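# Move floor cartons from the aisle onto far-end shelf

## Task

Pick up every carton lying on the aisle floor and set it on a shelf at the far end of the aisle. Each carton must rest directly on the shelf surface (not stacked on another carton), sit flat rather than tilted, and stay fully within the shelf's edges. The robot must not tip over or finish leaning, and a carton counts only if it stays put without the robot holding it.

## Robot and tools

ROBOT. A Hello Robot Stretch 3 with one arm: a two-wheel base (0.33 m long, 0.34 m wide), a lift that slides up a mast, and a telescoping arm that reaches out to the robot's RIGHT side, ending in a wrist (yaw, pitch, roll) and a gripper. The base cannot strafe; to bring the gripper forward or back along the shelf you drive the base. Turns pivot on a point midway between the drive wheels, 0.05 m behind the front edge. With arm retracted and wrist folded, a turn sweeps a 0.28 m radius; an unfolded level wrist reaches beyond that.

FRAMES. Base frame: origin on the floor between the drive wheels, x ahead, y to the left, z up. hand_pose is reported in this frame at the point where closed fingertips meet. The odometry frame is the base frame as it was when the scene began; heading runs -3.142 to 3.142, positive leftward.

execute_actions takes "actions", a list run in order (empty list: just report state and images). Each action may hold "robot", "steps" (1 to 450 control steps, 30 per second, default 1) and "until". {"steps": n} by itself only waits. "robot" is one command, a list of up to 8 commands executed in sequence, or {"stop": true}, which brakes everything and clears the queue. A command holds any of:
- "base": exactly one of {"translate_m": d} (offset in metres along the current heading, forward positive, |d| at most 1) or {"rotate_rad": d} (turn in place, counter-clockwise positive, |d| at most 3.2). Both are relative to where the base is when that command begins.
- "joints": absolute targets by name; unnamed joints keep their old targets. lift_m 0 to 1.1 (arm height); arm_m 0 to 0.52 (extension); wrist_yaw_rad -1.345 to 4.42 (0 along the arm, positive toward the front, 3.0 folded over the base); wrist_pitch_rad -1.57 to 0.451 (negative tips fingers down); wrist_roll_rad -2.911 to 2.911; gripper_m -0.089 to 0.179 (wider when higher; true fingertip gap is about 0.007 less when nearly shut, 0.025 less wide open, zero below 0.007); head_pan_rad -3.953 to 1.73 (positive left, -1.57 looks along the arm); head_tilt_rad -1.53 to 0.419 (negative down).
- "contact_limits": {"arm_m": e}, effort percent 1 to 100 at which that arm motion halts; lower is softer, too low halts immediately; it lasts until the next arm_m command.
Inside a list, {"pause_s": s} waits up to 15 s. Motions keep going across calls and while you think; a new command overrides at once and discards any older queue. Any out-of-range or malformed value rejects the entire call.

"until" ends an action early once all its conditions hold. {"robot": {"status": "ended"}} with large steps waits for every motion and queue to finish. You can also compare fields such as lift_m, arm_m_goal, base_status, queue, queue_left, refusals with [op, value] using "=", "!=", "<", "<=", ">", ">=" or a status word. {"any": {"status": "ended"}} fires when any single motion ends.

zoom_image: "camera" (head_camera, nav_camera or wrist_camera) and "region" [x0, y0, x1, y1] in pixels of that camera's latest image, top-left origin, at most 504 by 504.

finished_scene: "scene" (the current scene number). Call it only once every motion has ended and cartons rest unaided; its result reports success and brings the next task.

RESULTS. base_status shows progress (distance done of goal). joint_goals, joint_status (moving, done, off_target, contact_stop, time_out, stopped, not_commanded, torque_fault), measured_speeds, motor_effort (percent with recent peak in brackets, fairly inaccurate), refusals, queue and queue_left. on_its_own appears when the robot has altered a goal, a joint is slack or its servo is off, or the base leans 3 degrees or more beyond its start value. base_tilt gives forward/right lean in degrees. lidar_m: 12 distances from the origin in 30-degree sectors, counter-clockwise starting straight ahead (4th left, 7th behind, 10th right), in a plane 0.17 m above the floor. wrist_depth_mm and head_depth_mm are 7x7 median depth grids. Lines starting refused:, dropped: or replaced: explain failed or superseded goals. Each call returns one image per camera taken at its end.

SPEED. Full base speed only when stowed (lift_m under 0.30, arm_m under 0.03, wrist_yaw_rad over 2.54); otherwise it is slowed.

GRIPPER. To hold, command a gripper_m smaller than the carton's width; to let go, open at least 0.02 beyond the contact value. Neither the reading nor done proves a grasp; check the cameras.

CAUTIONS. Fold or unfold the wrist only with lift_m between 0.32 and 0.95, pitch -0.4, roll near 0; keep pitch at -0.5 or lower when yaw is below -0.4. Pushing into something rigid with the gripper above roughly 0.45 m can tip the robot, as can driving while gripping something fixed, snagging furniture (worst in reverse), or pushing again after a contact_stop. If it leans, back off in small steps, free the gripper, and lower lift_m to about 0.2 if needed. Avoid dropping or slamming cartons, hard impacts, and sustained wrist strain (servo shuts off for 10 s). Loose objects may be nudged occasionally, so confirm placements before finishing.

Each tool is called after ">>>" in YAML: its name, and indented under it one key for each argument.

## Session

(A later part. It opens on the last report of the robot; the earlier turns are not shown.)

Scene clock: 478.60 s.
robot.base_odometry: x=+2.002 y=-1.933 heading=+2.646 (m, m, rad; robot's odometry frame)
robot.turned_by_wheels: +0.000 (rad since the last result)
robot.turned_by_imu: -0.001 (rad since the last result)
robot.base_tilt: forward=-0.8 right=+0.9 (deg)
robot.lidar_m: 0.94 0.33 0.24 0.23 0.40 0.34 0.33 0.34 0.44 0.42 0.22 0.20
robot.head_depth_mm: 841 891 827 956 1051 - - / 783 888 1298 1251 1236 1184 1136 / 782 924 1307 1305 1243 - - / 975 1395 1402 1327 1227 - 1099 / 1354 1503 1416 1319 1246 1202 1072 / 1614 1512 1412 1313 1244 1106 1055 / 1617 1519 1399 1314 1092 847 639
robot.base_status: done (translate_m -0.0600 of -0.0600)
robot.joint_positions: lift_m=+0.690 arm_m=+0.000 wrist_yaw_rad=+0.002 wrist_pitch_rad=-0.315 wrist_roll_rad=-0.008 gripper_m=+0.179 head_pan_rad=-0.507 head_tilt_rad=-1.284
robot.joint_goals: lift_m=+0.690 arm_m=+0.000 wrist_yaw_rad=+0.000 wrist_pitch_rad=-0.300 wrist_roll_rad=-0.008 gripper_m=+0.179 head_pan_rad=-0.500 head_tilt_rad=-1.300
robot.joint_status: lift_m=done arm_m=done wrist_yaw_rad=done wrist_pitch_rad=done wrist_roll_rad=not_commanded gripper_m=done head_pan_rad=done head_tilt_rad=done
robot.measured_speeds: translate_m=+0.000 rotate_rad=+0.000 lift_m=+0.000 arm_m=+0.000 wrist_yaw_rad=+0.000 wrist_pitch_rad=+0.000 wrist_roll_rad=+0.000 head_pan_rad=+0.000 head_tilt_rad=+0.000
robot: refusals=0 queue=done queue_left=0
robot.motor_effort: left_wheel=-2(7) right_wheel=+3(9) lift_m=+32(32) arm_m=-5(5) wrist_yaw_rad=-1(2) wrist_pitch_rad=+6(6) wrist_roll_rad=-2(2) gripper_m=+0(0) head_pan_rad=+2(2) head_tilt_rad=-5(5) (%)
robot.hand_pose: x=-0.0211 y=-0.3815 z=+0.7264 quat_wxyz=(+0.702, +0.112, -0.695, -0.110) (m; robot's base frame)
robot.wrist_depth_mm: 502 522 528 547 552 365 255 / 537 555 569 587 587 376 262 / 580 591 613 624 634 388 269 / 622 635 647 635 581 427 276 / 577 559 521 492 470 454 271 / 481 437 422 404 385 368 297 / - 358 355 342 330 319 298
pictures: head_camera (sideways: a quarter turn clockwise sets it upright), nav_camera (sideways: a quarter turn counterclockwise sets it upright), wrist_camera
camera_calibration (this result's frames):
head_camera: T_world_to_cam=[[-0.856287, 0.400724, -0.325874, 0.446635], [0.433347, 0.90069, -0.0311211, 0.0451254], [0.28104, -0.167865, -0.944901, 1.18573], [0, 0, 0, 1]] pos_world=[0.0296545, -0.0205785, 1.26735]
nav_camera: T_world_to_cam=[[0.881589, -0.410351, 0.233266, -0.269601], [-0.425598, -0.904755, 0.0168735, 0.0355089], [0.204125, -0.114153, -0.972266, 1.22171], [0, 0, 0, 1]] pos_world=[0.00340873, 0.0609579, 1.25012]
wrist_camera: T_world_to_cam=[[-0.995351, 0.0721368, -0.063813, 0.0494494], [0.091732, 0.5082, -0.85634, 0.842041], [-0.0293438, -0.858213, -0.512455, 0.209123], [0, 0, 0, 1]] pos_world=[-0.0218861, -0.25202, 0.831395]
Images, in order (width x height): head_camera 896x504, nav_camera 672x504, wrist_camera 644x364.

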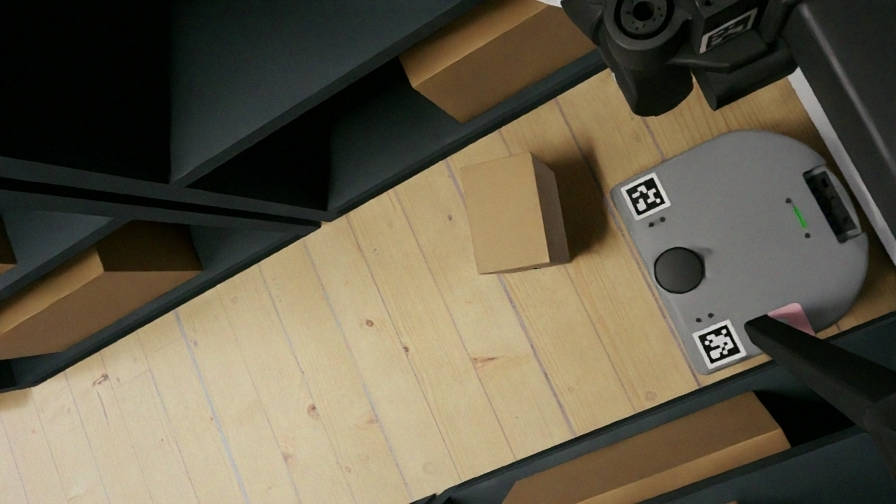

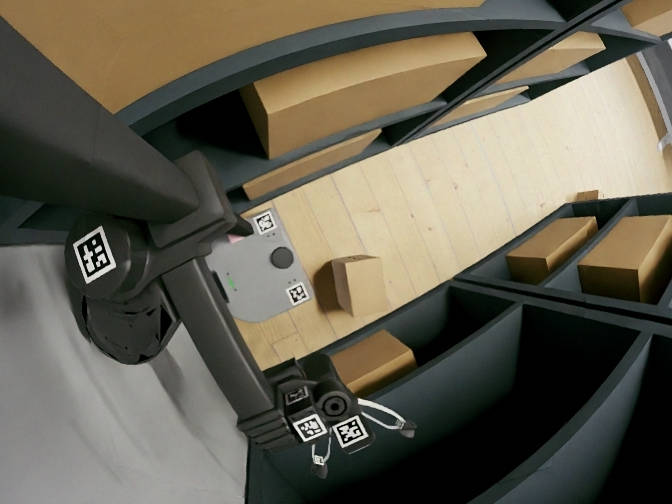

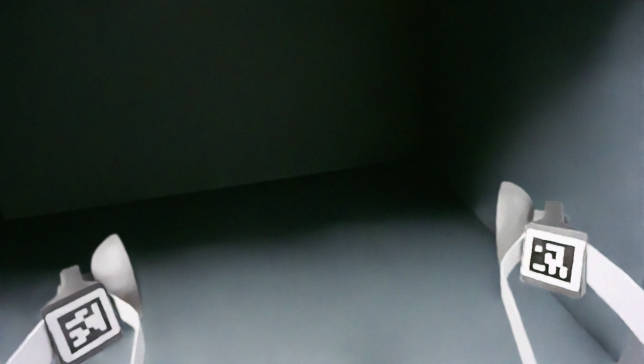

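>>> execute_actions:
  actions:
    - {"robot":[{"joints":{"wrist_yaw_rad":1.7,"gripper_m":0.0,"head_pan_rad":0,"head_tilt_rad":-1.2}},{"base":{"translate_m":0.6}}],"steps":400,"until":{"robot":{"status":"ended"}}}

Scene clock: 496.30 s.
robot.base_odometry: x=+1.474 y=-1.648 heading=+2.646 (m, m, rad; robot's odometry frame)
robot.turned_by_wheels: +0.000 (rad since the last result)
robot.turned_by_imu: -0.003 (rad since the last result)
robot.base_tilt: forward=-0.8 right=+1.0 (deg)
robot.lidar_m: 0.92 0.34 0.27 0.22 0.30 0.33 0.90 0.25 0.25 0.39 0.50 0.57
robot.head_depth_mm: 1848 1415 1342 1184 1181 1115 - / 1844 1656 1504 1386 1267 1171 1103 / 1840 1653 1501 1369 1267 1195 1103 / 1823 1637 1496 1367 1268 1195 - / 1826 1638 1471 1359 1263 1185 - / 1002 988 1344 1137 1169 1134 1061 / 927 712 725 747 729 791 987
robot.base_status: done (translate_m +0.6000 of +0.6000)
robot.joint_positions: lift_m=+0.690 arm_m=+0.000 wrist_yaw_rad=+1.697 wrist_pitch_rad=-0.315 wrist_roll_rad=-0.008 gripper_m=+0.000 head_pan_rad=-0.007 head_tilt_rad=-1.199
robot.joint_goals: lift_m=+0.690 arm_m=+0.000 wrist_yaw_rad=+1.700 wrist_pitch_rad=-0.300 wrist_roll_rad=-0.008 gripper_m=+0.000 head_pan_rad=+0.000 head_tilt_rad=-1.200
robot.joint_status: lift_m=done arm_m=done wrist_yaw_rad=done wrist_pitch_rad=done wrist_roll_rad=not_commanded gripper_m=done head_pan_rad=done head_tilt_rad=done
robot.measured_speeds: translate_m=+0.000 rotate_rad=+0.000 lift_m=+0.000 arm_m=+0.000 wrist_yaw_rad=+0.000 wrist_pitch_rad=+0.000 wrist_roll_rad=+0.000 head_pan_rad=+0.000 head_tilt_rad=+0.000
robot: refusals=0 queue=done queue_left=0
robot.motor_effort: left_wheel=-2(4) right_wheel=+3(9) lift_m=+32(32) arm_m=-5(5) wrist_yaw_rad=+2(6) wrist_pitch_rad=+6(6) wrist_roll_rad=-2(2) gripper_m=-4(100) head_pan_rad=+2(27) head_tilt_rad=-1(6) (%)
robot.hand_pose: x=+0.2129 y=-0.1156 z=+0.7264 quat_wxyz=(+0.547, +0.595, -0.376, +0.453) (m; robot's base frame)
robot.wrist_depth_mm: 744 735 - - - 501 330 / 468 789 - - - 515 333 / 438 859 - - - 526 341 / 431 697 - - - 541 344 / 426 584 - - - 672 351 / 413 686 - - - 623 355 / 398 610 945 939 907 585 357
pictures: head_camera (sideways: a quarter turn clockwise sets it upright), nav_camera (sideways: a quarter turn counterclockwise sets it upright), wrist_camera
camera_calibration (this result's frames):
head_camera: T_world_to_cam=[[-0.912191, -0.0587637, -0.405529, 0.550719], [-0.0482982, 0.998184, -0.0360019, 0.0544215], [0.406908, -0.0132543, -0.913373, 1.14402], [0, 0, 0, 1]] pos_world=[0.0394782, -0.00679717, 1.27021]
nav_camera: T_world_to_cam=[[0.946853, 0.062381, 0.31556, -0.377168], [0.0582363, -0.998048, 0.0225566, 0.0251564], [0.316351, -0.00298076, -0.948637, 1.19037], [0, 0, 0, 1]] pos_world=[-0.0209181, 0.0521836, 1.24768]
wrist_camera: T_world_to_cam=[[0.0522981, -0.996591, -0.0638128, -0.0833972], [-0.515666, 0.0277718, -0.85634, 0.759248], [0.855192, 0.0776911, -0.512455, 0.364017], [0, 0, 0, 1]] pos_world=[0.0845747, -0.132479, 0.831395]
Images, in order (width x height): head_camera 896x504, nav_camera 672x504, wrist_camera 644x364.

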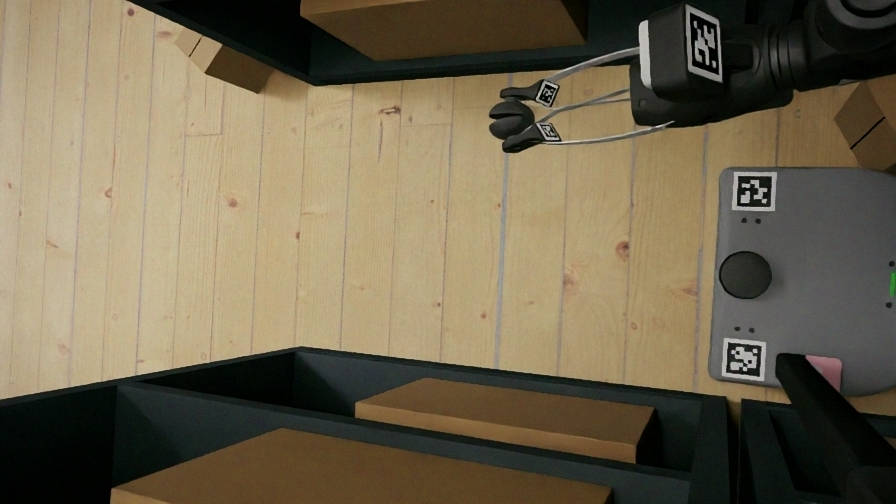

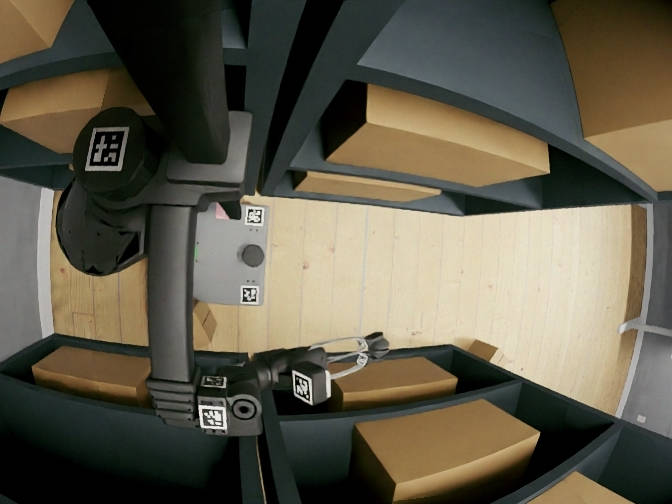

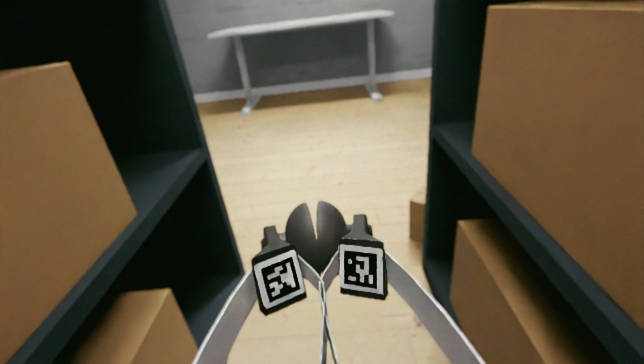

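>>> execute_actions:
  actions:
    - {"robot":[{"base":{"translate_m":0.15},"joints":{"wrist_yaw_rad":1.1,"head_pan_rad":-2.2,"head_tilt_rad":-1.3}},{"joints":{"lift_m":0.17}}],"steps":400,"until":{"robot":{"status":"ended"}}}

Scene clock: 515.73 s.
robot.base_odometry: x=+1.342 y=-1.577 heading=+2.646 (m, m, rad; robot's odometry frame)
robot.turned_by_wheels: +0.000 (rad since the last result)
robot.turned_by_imu: -0.001 (rad since the last result)
robot.base_tilt: forward=-0.8 right=+0.9 (deg)
robot.lidar_m: 3.26 0.35 0.25 0.24 0.27 0.41 1.05 0.37 0.39 0.40 0.43 0.57
robot.head_depth_mm: 957 1095 1399 1332 1253 1106 708 / 951 899 1301 1313 1266 - 648 / 950 878 1293 1094 1286 - 908 / 947 878 1296 1297 - - 1056 / 926 629 828 1244 1261 1170 1111 / 449 554 790 1238 1239 1167 1107 / 405 724 816 1114 1218 1168 1101
robot.base_status: done (translate_m +0.1500 of +0.1500)
robot.joint_positions: lift_m=+0.170 arm_m=+0.000 wrist_yaw_rad=+1.103 wrist_pitch_rad=-0.316 wrist_roll_rad=-0.009 gripper_m=+0.000 head_pan_rad=-2.193 head_tilt_rad=-1.284
robot.joint_goals: lift_m=+0.170 arm_m=+0.000 wrist_yaw_rad=+1.100 wrist_pitch_rad=-0.300 wrist_roll_rad=-0.009 gripper_m=+0.000 head_pan_rad=-2.200 head_tilt_rad=-1.300
robot.joint_status: lift_m=done arm_m=done wrist_yaw_rad=done wrist_pitch_rad=done wrist_roll_rad=not_commanded gripper_m=done head_pan_rad=done head_tilt_rad=done
robot.measured_speeds: translate_m=+0.000 rotate_rad=+0.000 lift_m=+0.000 arm_m=+0.000 wrist_yaw_rad=+0.000 wrist_pitch_rad=+0.000 wrist_roll_rad=+0.000 head_pan_rad=+0.000 head_tilt_rad=+0.000
robot: refusals=0 queue=done queue_left=0
robot.motor_effort: left_wheel=-2(3) right_wheel=+3(8) lift_m=+29(29) arm_m=-5(5) wrist_yaw_rad=-3(3) wrist_pitch_rad=+7(7) wrist_roll_rad=-2(2) gripper_m=-3(2) head_pan_rad=-2(36) head_tilt_rad=-5(12) (%)
robot.hand_pose: x=+0.1893 y=-0.2519 z=+0.2064 quat_wxyz=(+0.656, +0.459, -0.533, +0.273) (m; robot's base frame)
robot.wrist_depth_mm: - - 619 344 247 194 165 / - - 688 378 264 205 177 / - - 736 417 285 216 192 / 837 770 674 461 309 229 228 / 609 572 554 - 329 244 281 / 484 456 447 402 315 264 280 / 397 382 370 358 341 259 243
pictures: head_camera (sideways: a quarter turn clockwise sets it upright), nav_camera (sideways: a quarter turn counterclockwise sets it upright), wrist_camera
camera_calibration (this result's frames):
head_camera: T_world_to_cam=[[0.496744, 0.804354, -0.325975, 0.438513], [0.844727, -0.534292, -0.0311273, 0.0426241], [-0.199203, -0.259897, -0.944866, 1.18862], [0, 0, 0, 1]] pos_world=[-0.0170588, -0.0210281, 1.26735]
nav_camera: T_world_to_cam=[[-0.50923, -0.828386, 0.23337, -0.261253], [-0.849659, 0.527062, 0.0168806, 0.0380863], [-0.136984, -0.189689, -0.972241, 1.22376], [0, 0, 0, 1]] pos_world=[0.0669585, -0.00435837, 1.25011]
wrist_camera: T_world_to_cam=[[-0.514935, -0.854858, -0.0637115, -0.108145], [-0.412203, 0.31209, -0.855972, 0.357437], [0.751619, -0.414508, -0.513081, 0.0240712], [0, 0, 0, 1]] pos_world=[0.0735564, -0.194024, 0.311417]
Images, in order (width x height): head_camera 896x504, nav_camera 672x504, wrist_camera 644x364.

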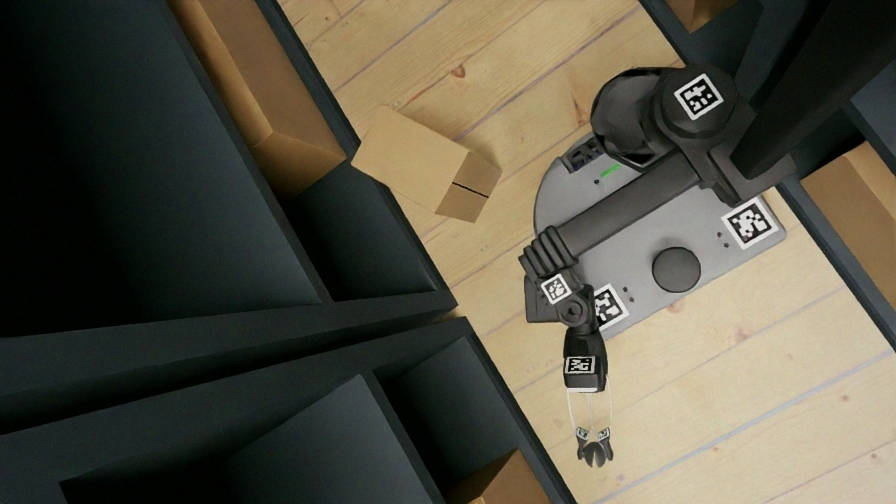

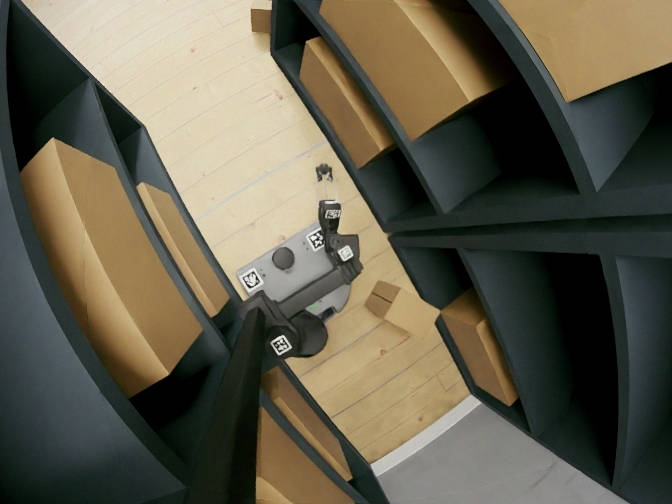

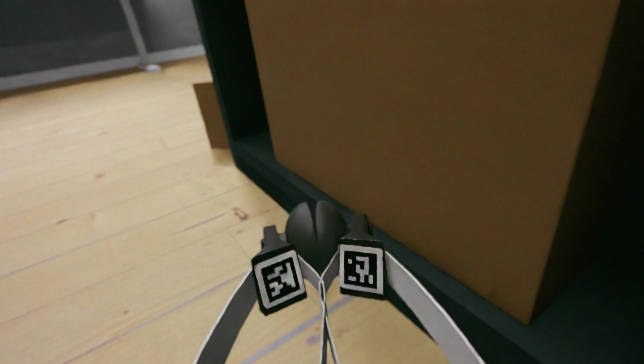

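>>> execute_actions:
  actions:
    - {"robot":[{"joints":{"lift_m":0.3}},{"base":{"translate_m":-0.4}},{"joints":{"lift_m":0.17}},{"base":{"translate_m":-0.25}},{"base":{"translate_m":0.1}}],"steps":450,"until":{"robot":{"status":"ended"}}}

Scene clock: 532.60 s.
robot.base_odometry: x=+1.694 y=-1.767 heading=+2.646 (m, m, rad; robot's odometry frame)
robot.turned_by_wheels: +0.000 (rad since the last result)
robot.turned_by_imu: -0.019 (rad since the last result)
robot.base_tilt: forward=-1.1 right=+0.5 (deg)
robot.lidar_m: 1.17 0.31 0.24 0.23 0.24 0.32 0.67 0.61 0.26 0.19 0.19 0.68
robot.head_depth_mm: 781 951 1154 1318 1254 953 658 / 887 912 1320 1331 1263 - 636 / 937 884 1162 1331 1290 - 847 / 956 883 1036 1306 - - 1047 / 947 880 845 1239 1046 1176 1114 / 937 880 826 1241 1211 1172 1109 / 918 876 818 1211 1215 1176 1109
robot.base_status: done (translate_m -0.4000 of -0.4000)
robot.joint_positions: lift_m=+0.196 arm_m=-0.001 wrist_yaw_rad=+1.112 wrist_pitch_rad=-0.257 wrist_roll_rad=-0.021 gripper_m=+0.000 head_pan_rad=-2.194 head_tilt_rad=-1.285
robot.joint_goals: lift_m=+0.196 arm_m=+0.000 wrist_yaw_rad=+1.100 wrist_pitch_rad=-0.300 wrist_roll_rad=-0.021 gripper_m=+0.000 head_pan_rad=-2.200 head_tilt_rad=-1.300
robot.joint_status: lift_m=contact_stop arm_m=done wrist_yaw_rad=done wrist_pitch_rad=done wrist_roll_rad=not_commanded gripper_m=done head_pan_rad=done head_tilt_rad=done
robot.measured_speeds: translate_m=-0.001 rotate_rad=+0.005 lift_m=+0.002 arm_m=+0.000 wrist_yaw_rad=+0.210 wrist_pitch_rad=+0.192 wrist_roll_rad=+0.120 head_pan_rad=+0.000 head_tilt_rad=-0.024
robot: refusals=0 queue=dropped queue_left=0
robot.on_its_own: lift_m is slack since a contact_stop, until your next command for it (your +0.170 is given up)
robot.motor_effort: left_wheel=+3(6) right_wheel=+2(7) lift_m=+18(38) arm_m=+9(9) wrist_yaw_rad=-15(15) wrist_pitch_rad=-26(35) wrist_roll_rad=+2(8) gripper_m=-2(2) head_pan_rad=-1(2) head_tilt_rad=-5(5) (%)
robot.hand_pose: x=+0.1953 y=-0.2516 z=+0.2466 quat_wxyz=(+0.650, +0.444, -0.541, +0.298) (m; robot's base frame)
robot.wrist_depth_mm: - - - 983 235 245 330 / - - 655 528 249 267 366 / - - 755 558 265 290 411 / - 998 808 598 282 319 480 / 756 714 666 - 303 354 430 / 576 547 529 472 320 353 353 / 461 446 436 419 383 115 297
pictures: head_camera (sideways: a quarter turn clockwise sets it upright), nav_camera (sideways: a quarter turn counterclockwise sets it upright), wrist_camera
dropped: robot: command 2 of its queue: lift_m: contact_stop
camera_calibration (this result's frames):
head_camera: T_world_to_cam=[[0.497878, 0.803839, -0.325514, 0.437906], [0.844043, -0.535373, -0.0310989, 0.0425912], [-0.19927, -0.259264, -0.945026, 1.18882], [0, 0, 0, 1]] pos_world=[-0.0170761, -0.0209844, 1.26734]
nav_camera: T_world_to_cam=[[-0.510369, -0.827818, 0.232897, -0.260629], [-0.84898, 0.528156, 0.0168479, 0.0381248], [-0.136953, -0.189126, -0.972355, 1.22391], [0, 0, 0, 1]] pos_world=[0.0669676, -0.00441667, 1.25013]
wrist_camera: T_world_to_cam=[[-0.501362, -0.863414, -0.0561449, -0.108882], [-0.374366, 0.27497, -0.885574, 0.384873], [0.780056, -0.422974, -0.461092, 0.0198418], [0, 0, 0, 1]] pos_world=[0.074016, -0.191446, 0.343869]
Images, in order (width x height): head_camera 896x504, nav_camera 672x504, wrist_camera 644x364.

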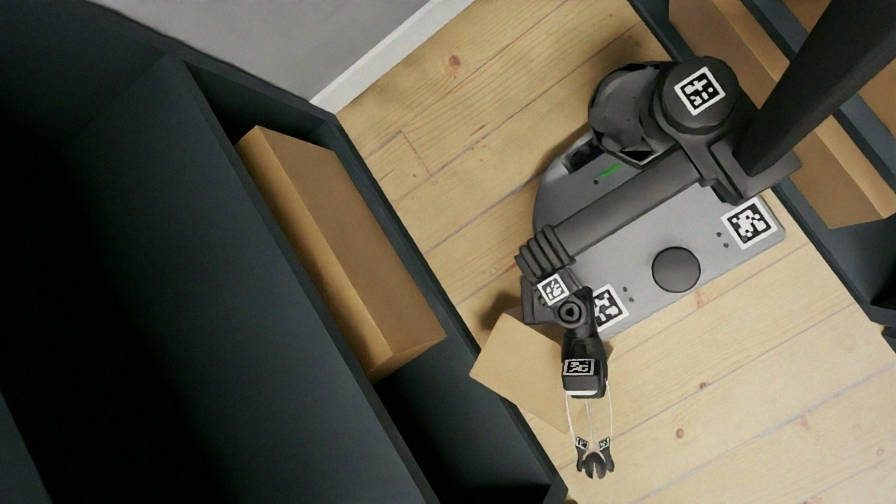

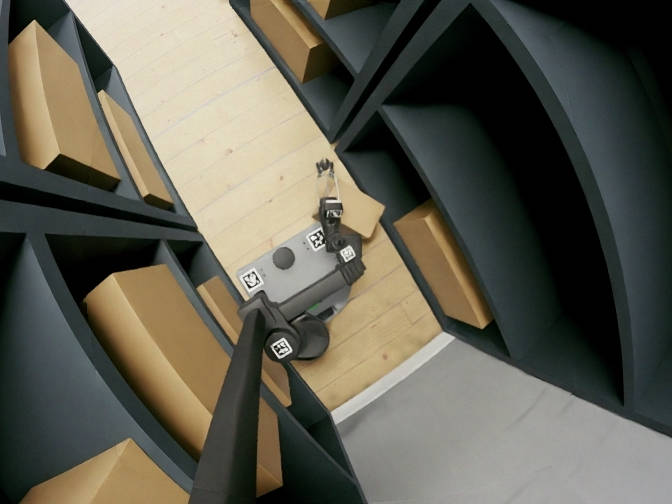

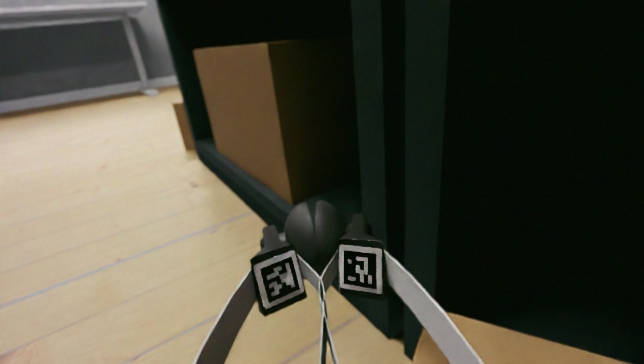

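>>> execute_actions:
  actions:
    - {"robot":[{"joints":{"lift_m":0.3}},{"base":{"translate_m":0.12},"joints":{"wrist_yaw_rad":0.95}},{"joints":{"lift_m":0.18}},{"base":{"translate_m":-0.2}},{"joints":{"lift_m":0.4}}],"steps":450,"until":{"robot":{"status":"ended"}}}

Scene clock: 547.23 s.
robot.base_odometry: x=+1.765 y=-1.805 heading=+2.646 (m, m, rad; robot's odometry frame)
robot.turned_by_wheels: +0.000 (rad since the last result)
robot.turned_by_imu: -0.030 (rad since the last result)
robot.base_tilt: forward=-0.8 right=+1.0 (deg)
robot.lidar_m: 1.25 0.36 0.24 0.23 0.23 0.31 0.59 0.60 0.44 0.18 0.21 0.54
robot.head_depth_mm: 709 841 996 1227 1277 - 647 / 746 908 1173 1320 1273 - 630 / 855 887 1262 1329 1277 - 835 / 939 878 1044 1317 - - 1050 / 941 875 840 1215 - 1165 1110 / 930 875 821 1041 1214 1170 1110 / 909 869 812 1217 1224 1174 1107
robot.base_status: done (translate_m -0.2000 of -0.2000)
robot.joint_positions: lift_m=+0.400 arm_m=+0.000 wrist_yaw_rad=+0.953 wrist_pitch_rad=-0.319 wrist_roll_rad=-0.014 gripper_m=+0.000 head_pan_rad=-2.198 head_tilt_rad=-1.286
robot.joint_goals: lift_m=+0.400 arm_m=+0.000 wrist_yaw_rad=+0.950 wrist_pitch_rad=-0.300 wrist_roll_rad=-0.014 gripper_m=+0.000 head_pan_rad=-2.200 head_tilt_rad=-1.300
robot.joint_status: lift_m=done arm_m=done wrist_yaw_rad=done wrist_pitch_rad=done wrist_roll_rad=not_commanded gripper_m=done head_pan_rad=done head_tilt_rad=done
robot.measured_speeds: translate_m=+0.000 rotate_rad=+0.000 lift_m=+0.000 arm_m=+0.000 wrist_yaw_rad=+0.000 wrist_pitch_rad=+0.000 wrist_roll_rad=+0.000 head_pan_rad=+0.000 head_tilt_rad=+0.000
robot: refusals=0 queue=done queue_left=0
robot.motor_effort: left_wheel=+0(8) right_wheel=+0(26) lift_m=+38(39) arm_m=+4(7) wrist_yaw_rad=-2(18) wrist_pitch_rad=+8(31) wrist_roll_rad=+1(2) gripper_m=-3(4) head_pan_rad=-1(2) head_tilt_rad=-5(4) (%)
robot.hand_pose: x=+0.1707 y=-0.2813 z=+0.4353 quat_wxyz=(+0.676, +0.418, -0.564, +0.223) (m; robot's base frame)
robot.wrist_depth_mm: - 523 326 261 199 161 135 / - - 360 316 415 176 147 / - 871 616 355 501 615 517 / - - 650 382 544 652 543 / - 958 731 - 621 663 582 / 796 788 730 470 598 580 556 / 678 658 625 528 514 498 481
pictures: head_camera (sideways: a quarter turn clockwise sets it upright), nav_camera (sideways: a quarter turn counterclockwise sets it upright), wrist_camera
camera_calibration (this result's frames):
head_camera: T_world_to_cam=[[0.501346, 0.802198, -0.324239, 0.436225], [0.841921, -0.538709, -0.0310201, 0.0425016], [-0.199555, -0.257432, -0.945466, 1.1894], [0, 0, 0, 1]] pos_world=[-0.0171324, -0.0208538, 1.26729]
nav_camera: T_world_to_cam=[[-0.513858, -0.826025, 0.231586, -0.258901], [-0.846876, 0.531527, 0.0167573, 0.0382299], [-0.136936, -0.187513, -0.97267, 1.22431], [0, 0, 0, 1]] pos_world=[0.0669905, -0.00460337, 1.25017]
wrist_camera: T_world_to_cam=[[-0.635838, -0.769651, -0.0578514, -0.0862377], [-0.366743, 0.367231, -0.854775, 0.562123], [0.679124, -0.522282, -0.515764, 0.126495], [0, 0, 0, 1]] pos_world=[0.0654163, -0.206736, 0.540742]
Images, in order (width x height): head_camera 896x504, nav_camera 672x504, wrist_camera 644x364.

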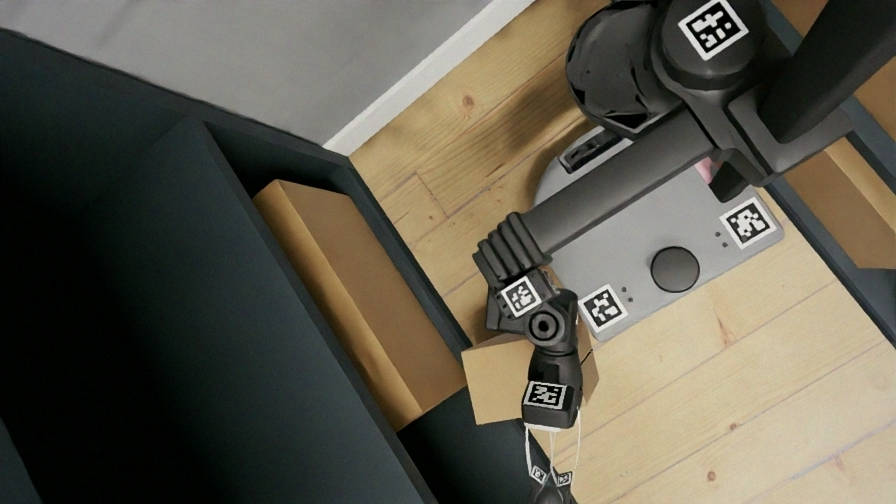

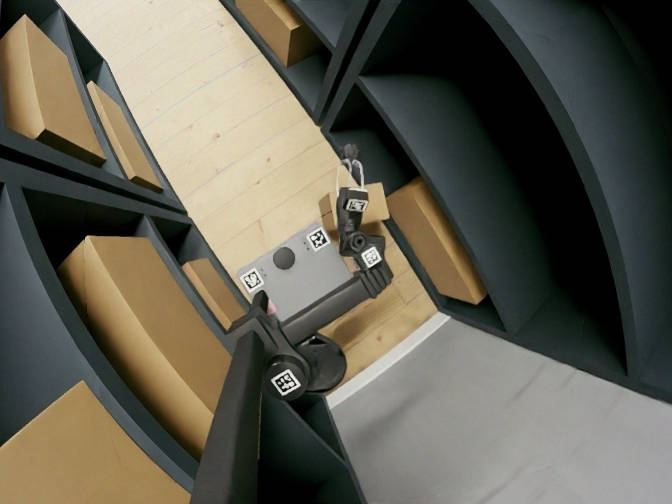

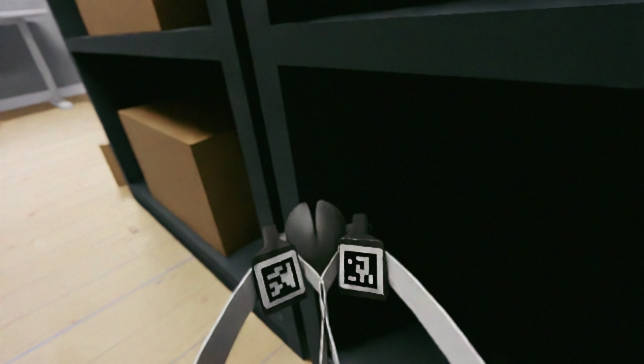

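>>> execute_actions:
  actions:
    - {"robot":[{"joints":{"lift_m":0.6,"wrist_pitch_rad":-1.57,"wrist_yaw_rad":0.2,"gripper_m":0.179,"head_pan_rad":-0.7,"head_tilt_rad":-1.45}},{"base":{"translate_m":-0.06}}],"steps":450,"until":{"robot":{"status":"ended"}}}

Scene clock: 558.47 s.
robot.base_odometry: x=+1.817 y=-1.833 heading=+2.646 (m, m, rad; robot's odometry frame)
robot.turned_by_wheels: +0.000 (rad since the last result)
robot.turned_by_imu: +0.000 (rad since the last result)
robot.base_tilt: forward=-0.9 right=+0.9 (deg)
robot.lidar_m: 1.31 0.41 0.24 0.23 0.23 0.30 0.53 0.54 0.44 0.21 0.19 0.54
robot.head_depth_mm: 814 794 777 1044 - 1198 1006 / 799 795 1235 1040 - 1182 1170 / 702 885 1253 1033 - - - / 817 1113 1307 1279 - - - / 1066 1338 1320 1275 1244 1119 - / 1256 1362 1313 1272 1231 866 - / 1396 1354 1310 1275 932 631 463
robot.base_status: done (translate_m -0.0600 of -0.0600)
robot.joint_positions: lift_m=+0.600 arm_m=+0.000 wrist_yaw_rad=+0.203 wrist_pitch_rad=-1.564 wrist_roll_rad=-0.014 gripper_m=+0.179 head_pan_rad=-0.707 head_tilt_rad=-1.433
robot.joint_goals: lift_m=+0.600 arm_m=+0.000 wrist_yaw_rad=+0.200 wrist_pitch_rad=-1.570 wrist_roll_rad=-0.014 gripper_m=+0.179 head_pan_rad=-0.700 head_tilt_rad=-1.450
robot.joint_status: lift_m=done arm_m=done wrist_yaw_rad=done wrist_pitch_rad=done wrist_roll_rad=not_commanded gripper_m=done head_pan_rad=done head_tilt_rad=done
robot.measured_speeds: translate_m=+0.000 rotate_rad=+0.000 lift_m=+0.000 arm_m=+0.000 wrist_yaw_rad=+0.000 wrist_pitch_rad=+0.000 wrist_roll_rad=+0.000 head_pan_rad=+0.000 head_tilt_rad=+0.000
robot: refusals=0 queue=done queue_left=0
robot.motor_effort: left_wheel=+0(4) right_wheel=+1(5) lift_m=+37(37) arm_m=+4(4) wrist_yaw_rad=-3(2) wrist_pitch_rad=-3(9) wrist_roll_rad=+1(1) gripper_m=+1(100) head_pan_rad=+3(35) head_tilt_rad=-5(15) (%)
robot.hand_pose: x=-0.0261 y=-0.1227 z=+0.4822 quat_wxyz=(+0.553, +0.550, -0.444, -0.441) (m; robot's base frame)
robot.wrist_depth_mm: 580 583 363 608 612 624 549 / 587 597 373 620 621 635 555 / 615 611 626 634 646 661 565 / 628 631 650 - - 664 567 / 647 647 655 - - 693 537 / 661 668 688 - - 725 568 / - 619 615 608 640 647 569
pictures: head_camera (sideways: a quarter turn clockwise sets it upright), nav_camera (sideways: a quarter turn counterclockwise sets it upright), wrist_camera
camera_calibration (this result's frames):
head_camera: T_world_to_cam=[[-0.788476, 0.587318, -0.182659, 0.259722], [0.600516, 0.799306, -0.0221519, 0.0324237], [0.13299, -0.127156, -0.982927, 1.23595], [0, 0, 0, 1]] pos_world=[0.0209441, -0.0212971, 1.26301]
nav_camera: T_world_to_cam=[[0.800712, -0.592683, 0.0871052, -0.0787913], [-0.595406, -0.803396, 0.00676631, 0.0497054], [0.0659697, -0.0572809, -0.996176, 1.25349], [0, 0, 0, 1]] pos_world=[0.00999168, 0.0650358, 1.25522]
wrist_camera: T_world_to_cam=[[-0.99103, -0.123755, 0.0504373, -0.0688353], [-0.110534, 0.971192, 0.211114, 0.0386763], [-0.0751107, 0.203645, -0.976159, 0.658547], [0, 0, 0, 1]] pos_world=[-0.0144789, -0.180191, 0.638153]
Images, in order (width x height): head_camera 896x504, nav_camera 672x504, wrist_camera 644x364.

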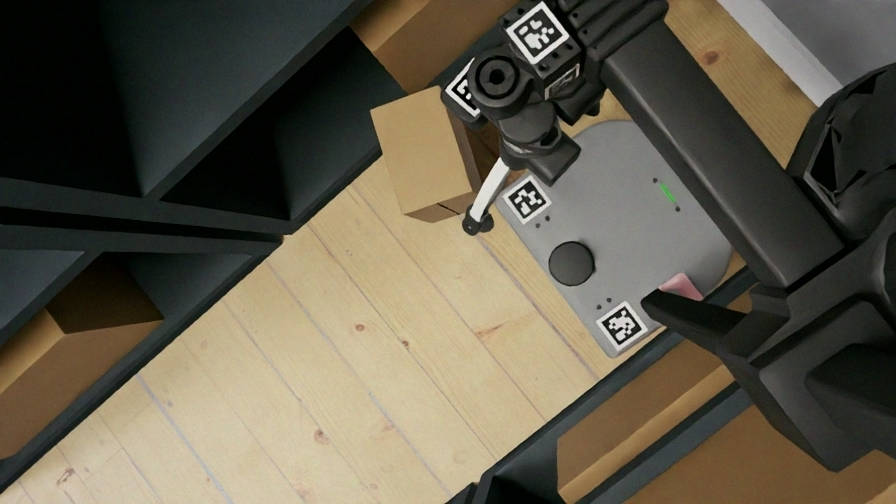

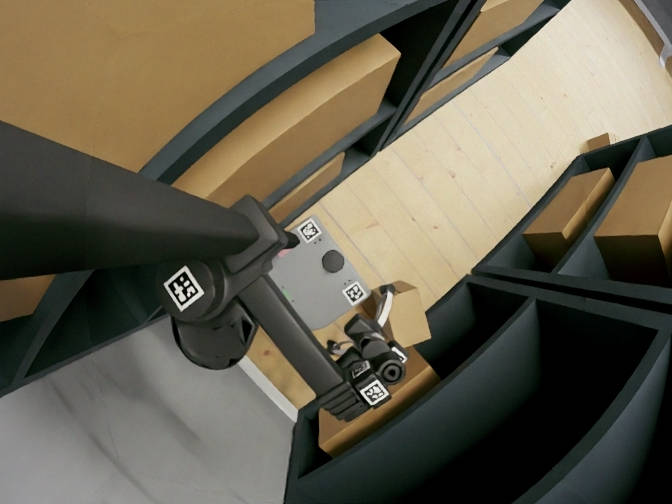

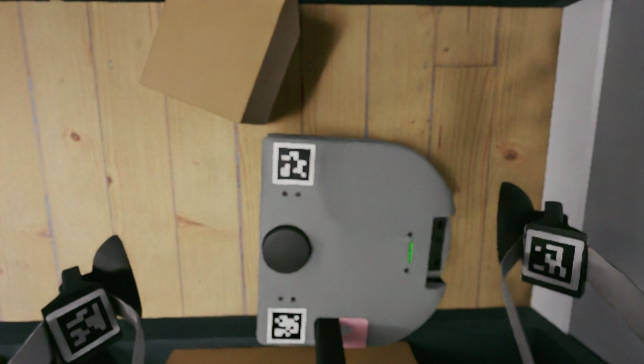

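>>> execute_actions:
  actions:
    - {"robot":[{"base":{"translate_m":0.12},"joints":{"wrist_yaw_rad":2.6,"lift_m":0.45}},{"joints":{"arm_m":0.13}}],"steps":450,"until":{"robot":{"status":"ended"}}}

Scene clock: 571.17 s.
robot.base_odometry: x=+1.712 y=-1.776 heading=+2.646 (m, m, rad; robot's odometry frame)
robot.turned_by_wheels: +0.000 (rad since the last result)
robot.turned_by_imu: -0.001 (rad since the last result)
robot.base_tilt: forward=-0.8 right=+0.9 (deg)
robot.lidar_m: 1.19 0.32 0.25 0.23 0.24 0.31 0.65 0.63 0.19 0.19 0.46 0.70
robot.head_depth_mm: 618 789 775 - 1231 1204 1164 / 582 780 1231 1114 1237 1201 1159 / 803 833 1212 1277 - - - / 822 1265 1313 1278 - - - / 1023 1328 1307 1273 1238 - - / 1228 1356 1316 1276 1228 882 - / 1393 1359 1309 1268 1136 652 494
robot.base_status: done (translate_m +0.1200 of +0.1200)
robot.joint_positions: lift_m=+0.450 arm_m=+0.130 wrist_yaw_rad=+2.597 wrist_pitch_rad=-1.565 wrist_roll_rad=-0.014 gripper_m=+0.179 head_pan_rad=-0.707 head_tilt_rad=-1.433
robot.joint_goals: lift_m=+0.450 arm_m=+0.130 wrist_yaw_rad=+2.600 wrist_pitch_rad=-1.570 wrist_roll_rad=-0.014 gripper_m=+0.179 head_pan_rad=-0.700 head_tilt_rad=-1.450
robot.joint_status: lift_m=done arm_m=done wrist_yaw_rad=done wrist_pitch_rad=done wrist_roll_rad=not_commanded gripper_m=done head_pan_rad=done head_tilt_rad=done
robot.measured_speeds: translate_m=+0.000 rotate_rad=+0.000 lift_m=+0.000 arm_m=+0.000 wrist_yaw_rad=+0.000 wrist_pitch_rad=+0.000 wrist_roll_rad=+0.000 head_pan_rad=+0.000 head_tilt_rad=+0.000
robot: refusals=0 queue=done queue_left=0
robot.motor_effort: left_wheel=+0(5) right_wheel=+0(6) lift_m=+29(37) arm_m=+5(7) wrist_yaw_rad=+2(0) wrist_pitch_rad=-3(3) wrist_roll_rad=+1(1) gripper_m=+2(1) head_pan_rad=+3(3) head_tilt_rad=-6(6) (%)
robot.hand_pose: x=-0.0329 y=-0.2941 z=+0.3325 quat_wxyz=(+0.613, +0.614, +0.350, +0.353) (m; robot's base frame)
robot.wrist_depth_mm: - - - 459 465 472 404 / - - - 235 477 482 337 / - - 236 239 494 425 389 / 485 488 244 246 433 432 438 / 493 498 498 253 442 442 454 / 506 510 525 260 454 462 465 / - 524 498 339 393 473 484
pictures: head_camera (sideways: a quarter turn clockwise sets it upright), nav_camera (sideways: a quarter turn counterclockwise sets it upright), wrist_camera
camera_calibration (this result's frames):
head_camera: T_world_to_cam=[[-0.78848, 0.587313, -0.182654, 0.259715], [0.600511, 0.799309, -0.0221516, 0.0324233], [0.132987, -0.127152, -0.982928, 1.23595], [0, 0, 0, 1]] pos_world=[0.0209441, -0.0212969, 1.26301]
nav_camera: T_world_to_cam=[[0.800716, -0.592679, 0.0871002, -0.0787849], [-0.595402, -0.8034, 0.00676597, 0.0497058], [0.0659663, -0.0572772, -0.996177, 1.25349], [0, 0, 0, 1]] pos_world=[0.00999111, 0.065036, 1.25522]
wrist_camera: T_world_to_cam=[[0.810975, -0.582898, 0.0504878, -0.164952], [-0.579067, -0.787305, 0.211739, -0.296783], [-0.0836729, -0.200951, -0.976021, 0.427527], [0, 0, 0, 1]] pos_world=[-0.0023127, -0.243897, 0.488444]
Images, in order (width x height): head_camera 896x504, nav_camera 672x504, wrist_camera 644x364.

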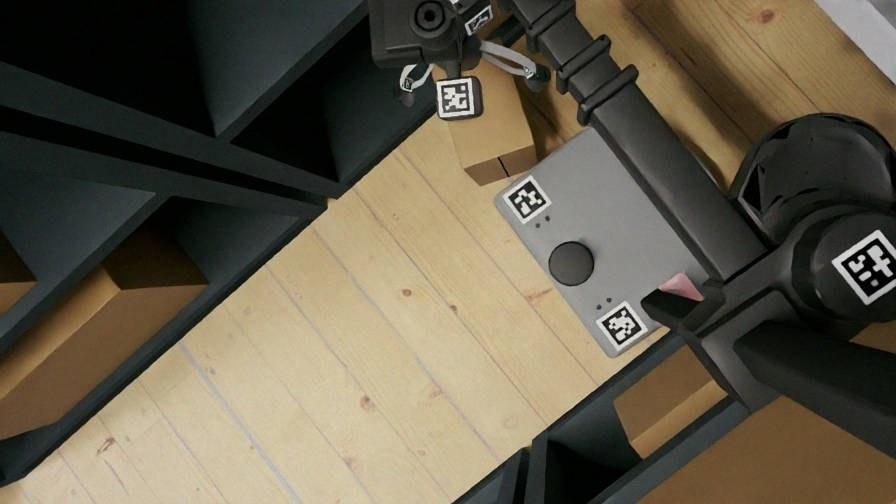

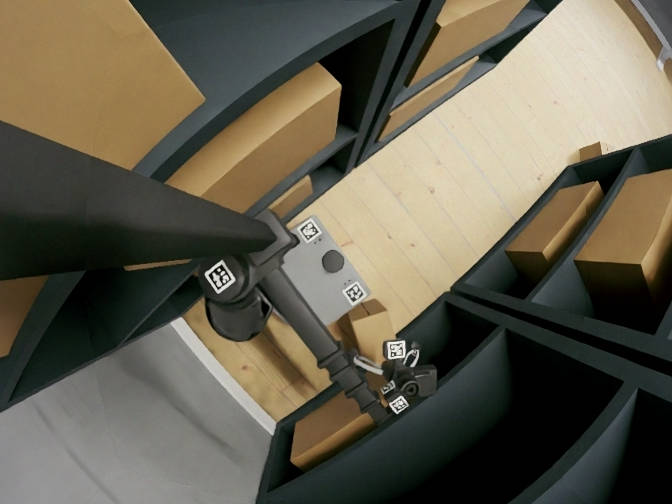

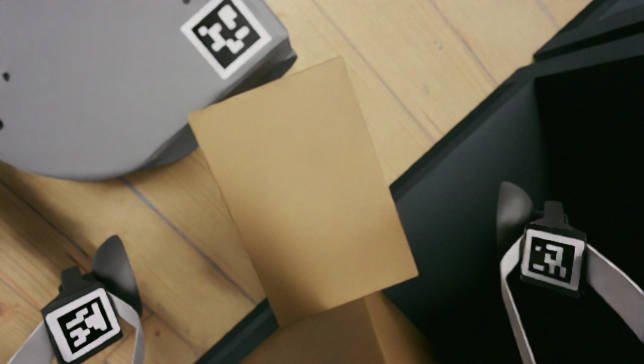

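>>> execute_actions:
  actions:
    - {"robot":[{"joints":{"wrist_yaw_rad":2.9,"arm_m":0.09}},{"joints":{"lift_m":0.3}}],"steps":450,"until":{"robot":{"status":"ended"}}}

Scene clock: 577.50 s.
robot.base_odometry: x=+1.712 y=-1.776 heading=+2.646 (m, m, rad; robot's odometry frame)
robot.turned_by_wheels: +0.000 (rad since the last result)
robot.turned_by_imu: +0.000 (rad since the last result)
robot.base_tilt: forward=-0.8 right=+0.9 (deg)
robot.lidar_m: 1.19 0.32 0.25 0.23 0.24 0.31 0.65 0.63 0.19 0.19 0.46 0.70
robot.head_depth_mm: 618 791 775 1201 1232 1199 1163 / 583 777 1232 1220 1229 1198 1164 / 805 836 1213 1274 - - 1143 / 821 1261 1300 1278 - - 861 / 1021 1332 1315 1270 1241 - 666 / 1229 1353 1314 1268 1228 866 - / 1394 1355 1310 1268 1137 651 492
robot.base_status: done (translate_m +0.1200 of +0.1200)
robot.joint_positions: lift_m=+0.304 arm_m=+0.090 wrist_yaw_rad=+2.899 wrist_pitch_rad=-1.570 wrist_roll_rad=-0.014 gripper_m=+0.179 head_pan_rad=-0.706 head_tilt_rad=-1.433
robot.joint_goals: lift_m=+0.304 arm_m=+0.090 wrist_yaw_rad=+2.900 wrist_pitch_rad=-1.570 wrist_roll_rad=-0.014 gripper_m=+0.179 head_pan_rad=-0.700 head_tilt_rad=-1.450
robot.joint_status: lift_m=contact_stop arm_m=done wrist_yaw_rad=done wrist_pitch_rad=done wrist_roll_rad=not_commanded gripper_m=done head_pan_rad=done head_tilt_rad=done
robot.measured_speeds: translate_m=+0.000 rotate_rad=+0.002 lift_m=+0.008 arm_m=+0.000 wrist_yaw_rad=+0.010 wrist_pitch_rad=+0.000 wrist_roll_rad=+0.000 head_pan_rad=+0.000 head_tilt_rad=+0.000
robot: refusals=0 queue=dropped queue_left=0
robot.on_its_own: lift_m is slack since a contact_stop, until your next command for it
robot.motor_effort: left_wheel=+1(2) right_wheel=-15(14) lift_m=+19(28) arm_m=-5(6) wrist_yaw_rad=+0(2) wrist_pitch_rad=+0(3) wrist_roll_rad=+1(1) gripper_m=+1(0) head_pan_rad=+3(4) head_tilt_rad=-6(6) (%)
robot.hand_pose: x=-0.0269 y=-0.2584 z=+0.1865 quat_wxyz=(+0.554, +0.553, +0.440, +0.440) (m; robot's base frame)
robot.wrist_depth_mm: - - - - 331 334 338 / - - - 338 340 344 350 / - 93 95 96 97 347 359 / 338 95 96 98 99 101 366 / 346 98 99 100 102 103 300 / 354 101 102 103 105 107 308 / - 104 105 106 108 306 318
pictures: head_camera (sideways: a quarter turn clockwise sets it upright), nav_camera (sideways: a quarter turn counterclockwise sets it upright), wrist_camera
camera_calibration (this result's frames):
head_camera: T_world_to_cam=[[-0.788593, 0.587206, -0.182511, 0.25953], [0.600383, 0.799406, -0.0221426, 0.0324123], [0.132898, -0.127038, -0.982955, 1.23599], [0, 0, 0, 1]] pos_world=[0.0209432, -0.0212908, 1.26301]
nav_camera: T_world_to_cam=[[0.800819, -0.59256, 0.0869553, -0.0785969], [-0.595274, -0.803495, 0.00675594, 0.0497181], [0.0658648, -0.0571725, -0.996189, 1.25351], [0, 0, 0, 1]] pos_world=[0.00997566, 0.065041, 1.25523]
wrist_camera: T_world_to_cam=[[0.947725, -0.315007, 0.0508688, -0.0688536], [-0.318381, -0.922919, 0.21646, -0.263276], [-0.0212386, -0.22134, -0.974965, 0.288918], [0, 0, 0, 1]] pos_world=[-0.0124314, -0.200723, 0.342176]
Images, in order (width x height): head_camera 896x504, nav_camera 672x504, wrist_camera 644x364.

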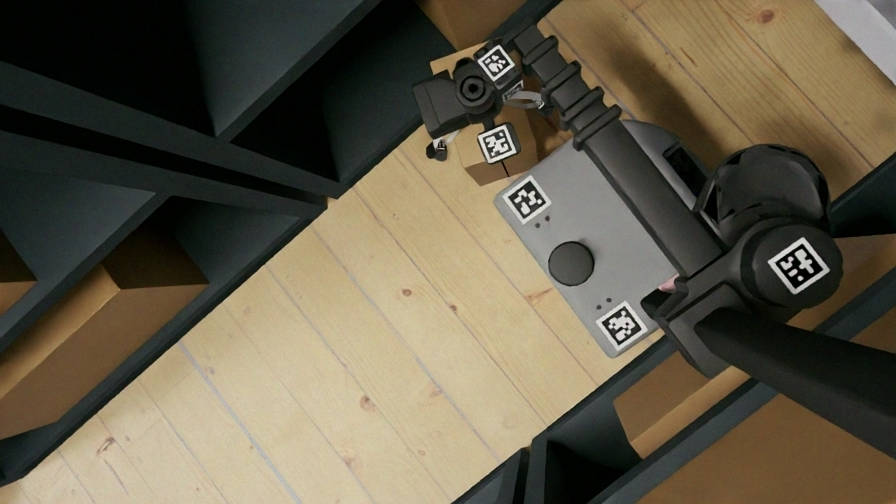

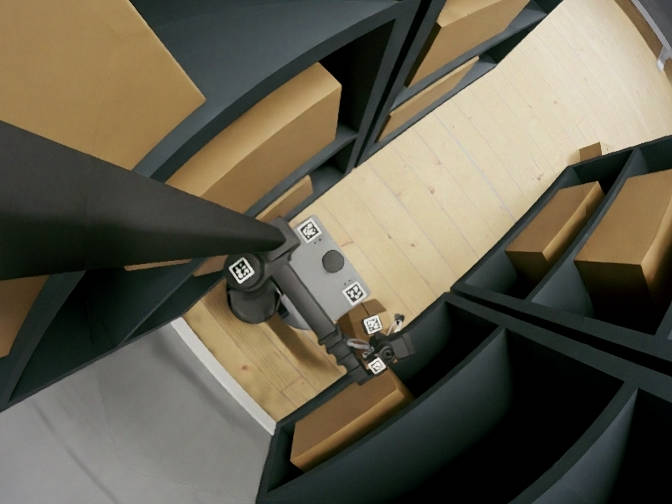

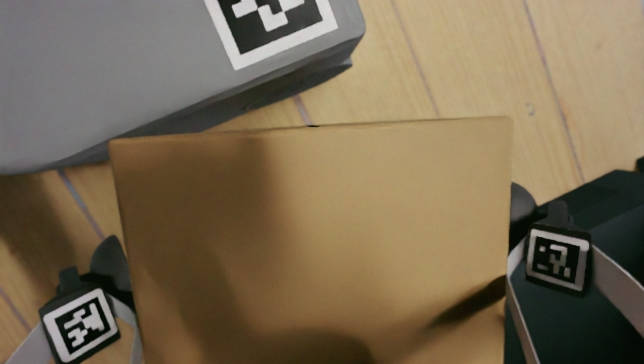

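>>> execute_actions:
  actions:
    - {"robot":[{"joints":{"gripper_m":0.03}},{"pause_s":1},{"joints":{"lift_m":0.75}},{"joints":{"arm_m":0.0,"wrist_yaw_rad":1.75}},{"joints":{"wrist_pitch_rad":0.0,"head_pan_rad":-0.6,"head_tilt_rad":-0.9}}],"steps":450,"until":{"robot":{"status":"ended"}}}

Scene clock: 591.70 s.
robot.base_odometry: x=+1.712 y=-1.776 heading=+2.646 (m, m, rad; robot's odometry frame)
robot.turned_by_wheels: +0.000 (rad since the last result)
robot.turned_by_imu: -0.002 (rad since the last result)
robot.base_tilt: forward=-0.8 right=+1.0 (deg)
robot.lidar_m: 1.19 0.32 0.25 0.23 0.24 0.31 0.65 0.63 0.44 0.42 0.46 0.70
robot.head_depth_mm: 406 446 495 643 831 769 1075 / 560 545 570 646 800 1165 - / 535 589 873 955 908 1151 1085 / 596 839 828 974 437 495 1113 / 688 921 994 1206 409 431 1103 / 835 1064 1358 525 417 1177 1105 / 1070 2205 1886 537 467 1226 1097
robot.base_status: done (translate_m +0.1200 of +0.1200)
robot.joint_positions: lift_m=+0.750 arm_m=+0.000 wrist_yaw_rad=+1.751 wrist_pitch_rad=-0.041 wrist_roll_rad=-0.013 gripper_m=+0.081 head_pan_rad=-0.607 head_tilt_rad=-0.901
robot.joint_goals: lift_m=+0.750 arm_m=+0.000 wrist_yaw_rad=+1.750 wrist_pitch_rad=+0.000 wrist_roll_rad=-0.013 gripper_m=+0.079 head_pan_rad=-0.600 head_tilt_rad=-0.900
robot.joint_status: lift_m=done arm_m=done wrist_yaw_rad=done wrist_pitch_rad=done wrist_roll_rad=not_commanded gripper_m=off_target head_pan_rad=done head_tilt_rad=done
robot.measured_speeds: translate_m=+0.000 rotate_rad=+0.000 lift_m=+0.000 arm_m=+0.000 wrist_yaw_rad=+0.000 wrist_pitch_rad=+0.000 wrist_roll_rad=+0.000 head_pan_rad=+0.000 head_tilt_rad=+0.000
robot: refusals=0 queue=done queue_left=0
robot.on_its_own: gripper_m is held at +0.079, not at your +0.030, by its stall guard, which is still easing
robot.motor_effort: left_wheel=+0(1) right_wheel=+0(14) lift_m=+37(42) arm_m=-3(5) wrist_yaw_rad=-1(9) wrist_pitch_rad=+18(18) wrist_roll_rad=+0(1) gripper_m=-36(100) head_pan_rad=+2(12) head_tilt_rad=+0(20) (%)
robot.hand_pose: x=+0.2295 y=-0.0995 z=+0.8539 quat_wxyz=(+0.467, +0.549, -0.438, +0.537) (m; robot's base frame)
robot.wrist_depth_mm: 615 653 - - - 512 346 / 634 640 - - - - 838 / 822 - 128 131 134 - 787 / 851 691 125 129 132 534 460 / 460 530 124 127 131 475 484 / 410 477 123 126 130 552 498 / 421 575 122 125 128 539 506
pictures: head_camera (sideways: a quarter turn clockwise sets it upright), nav_camera (sideways: a quarter turn counterclockwise sets it upright), wrist_camera
camera_calibration (this result's frames):
head_camera: T_world_to_cam=[[-0.655683, 0.375887, -0.65482, 0.87391], [0.534298, 0.843778, -0.0506473, 0.0699512], [0.533485, -0.383077, -0.754086, 0.936199], [0, 0, 0, 1]] pos_world=[0.0361847, -0.0288777, 1.28177]
nav_camera: T_world_to_cam=[[0.706734, -0.406634, 0.578943, -0.718773], [-0.523141, -0.851274, 0.0407027, 0.00506635], [0.476288, -0.331635, -0.814351, 1.01491], [0, 0, 0, 1]] pos_world=[0.027241, 0.0486156, 1.24242]
wrist_camera: T_world_to_cam=[[0.125986, -0.989026, -0.0771727, -0.0648592], [-0.269387, 0.0407616, -0.962169, 0.911622], [0.954756, 0.142009, -0.261295, 0.182942], [0, 0, 0, 1]] pos_world=[0.0790852, -0.127286, 0.919931]
Images, in order (width x height): head_camera 896x504, nav_camera 672x504, wrist_camera 644x364.

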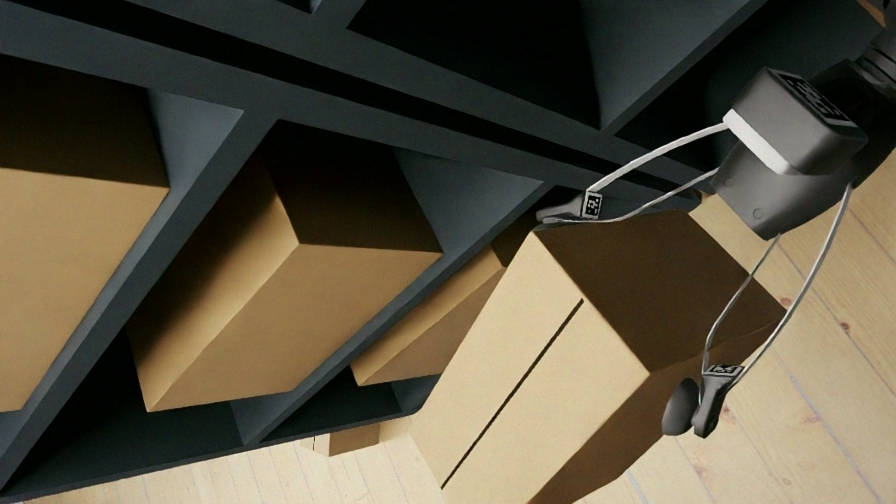

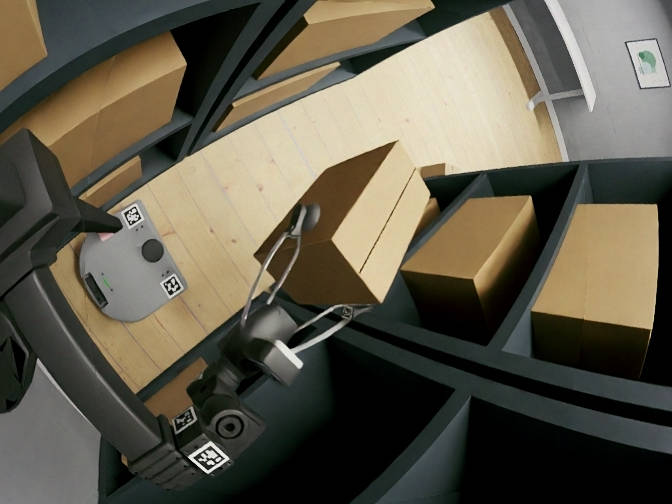

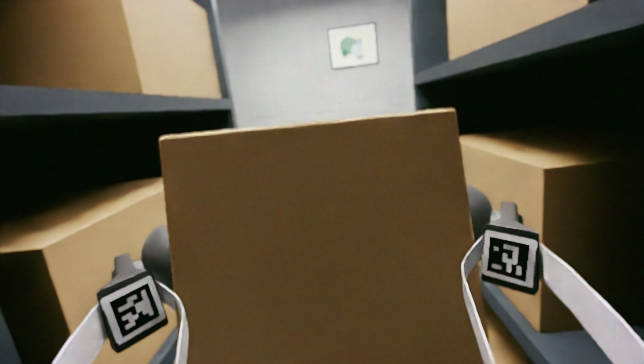

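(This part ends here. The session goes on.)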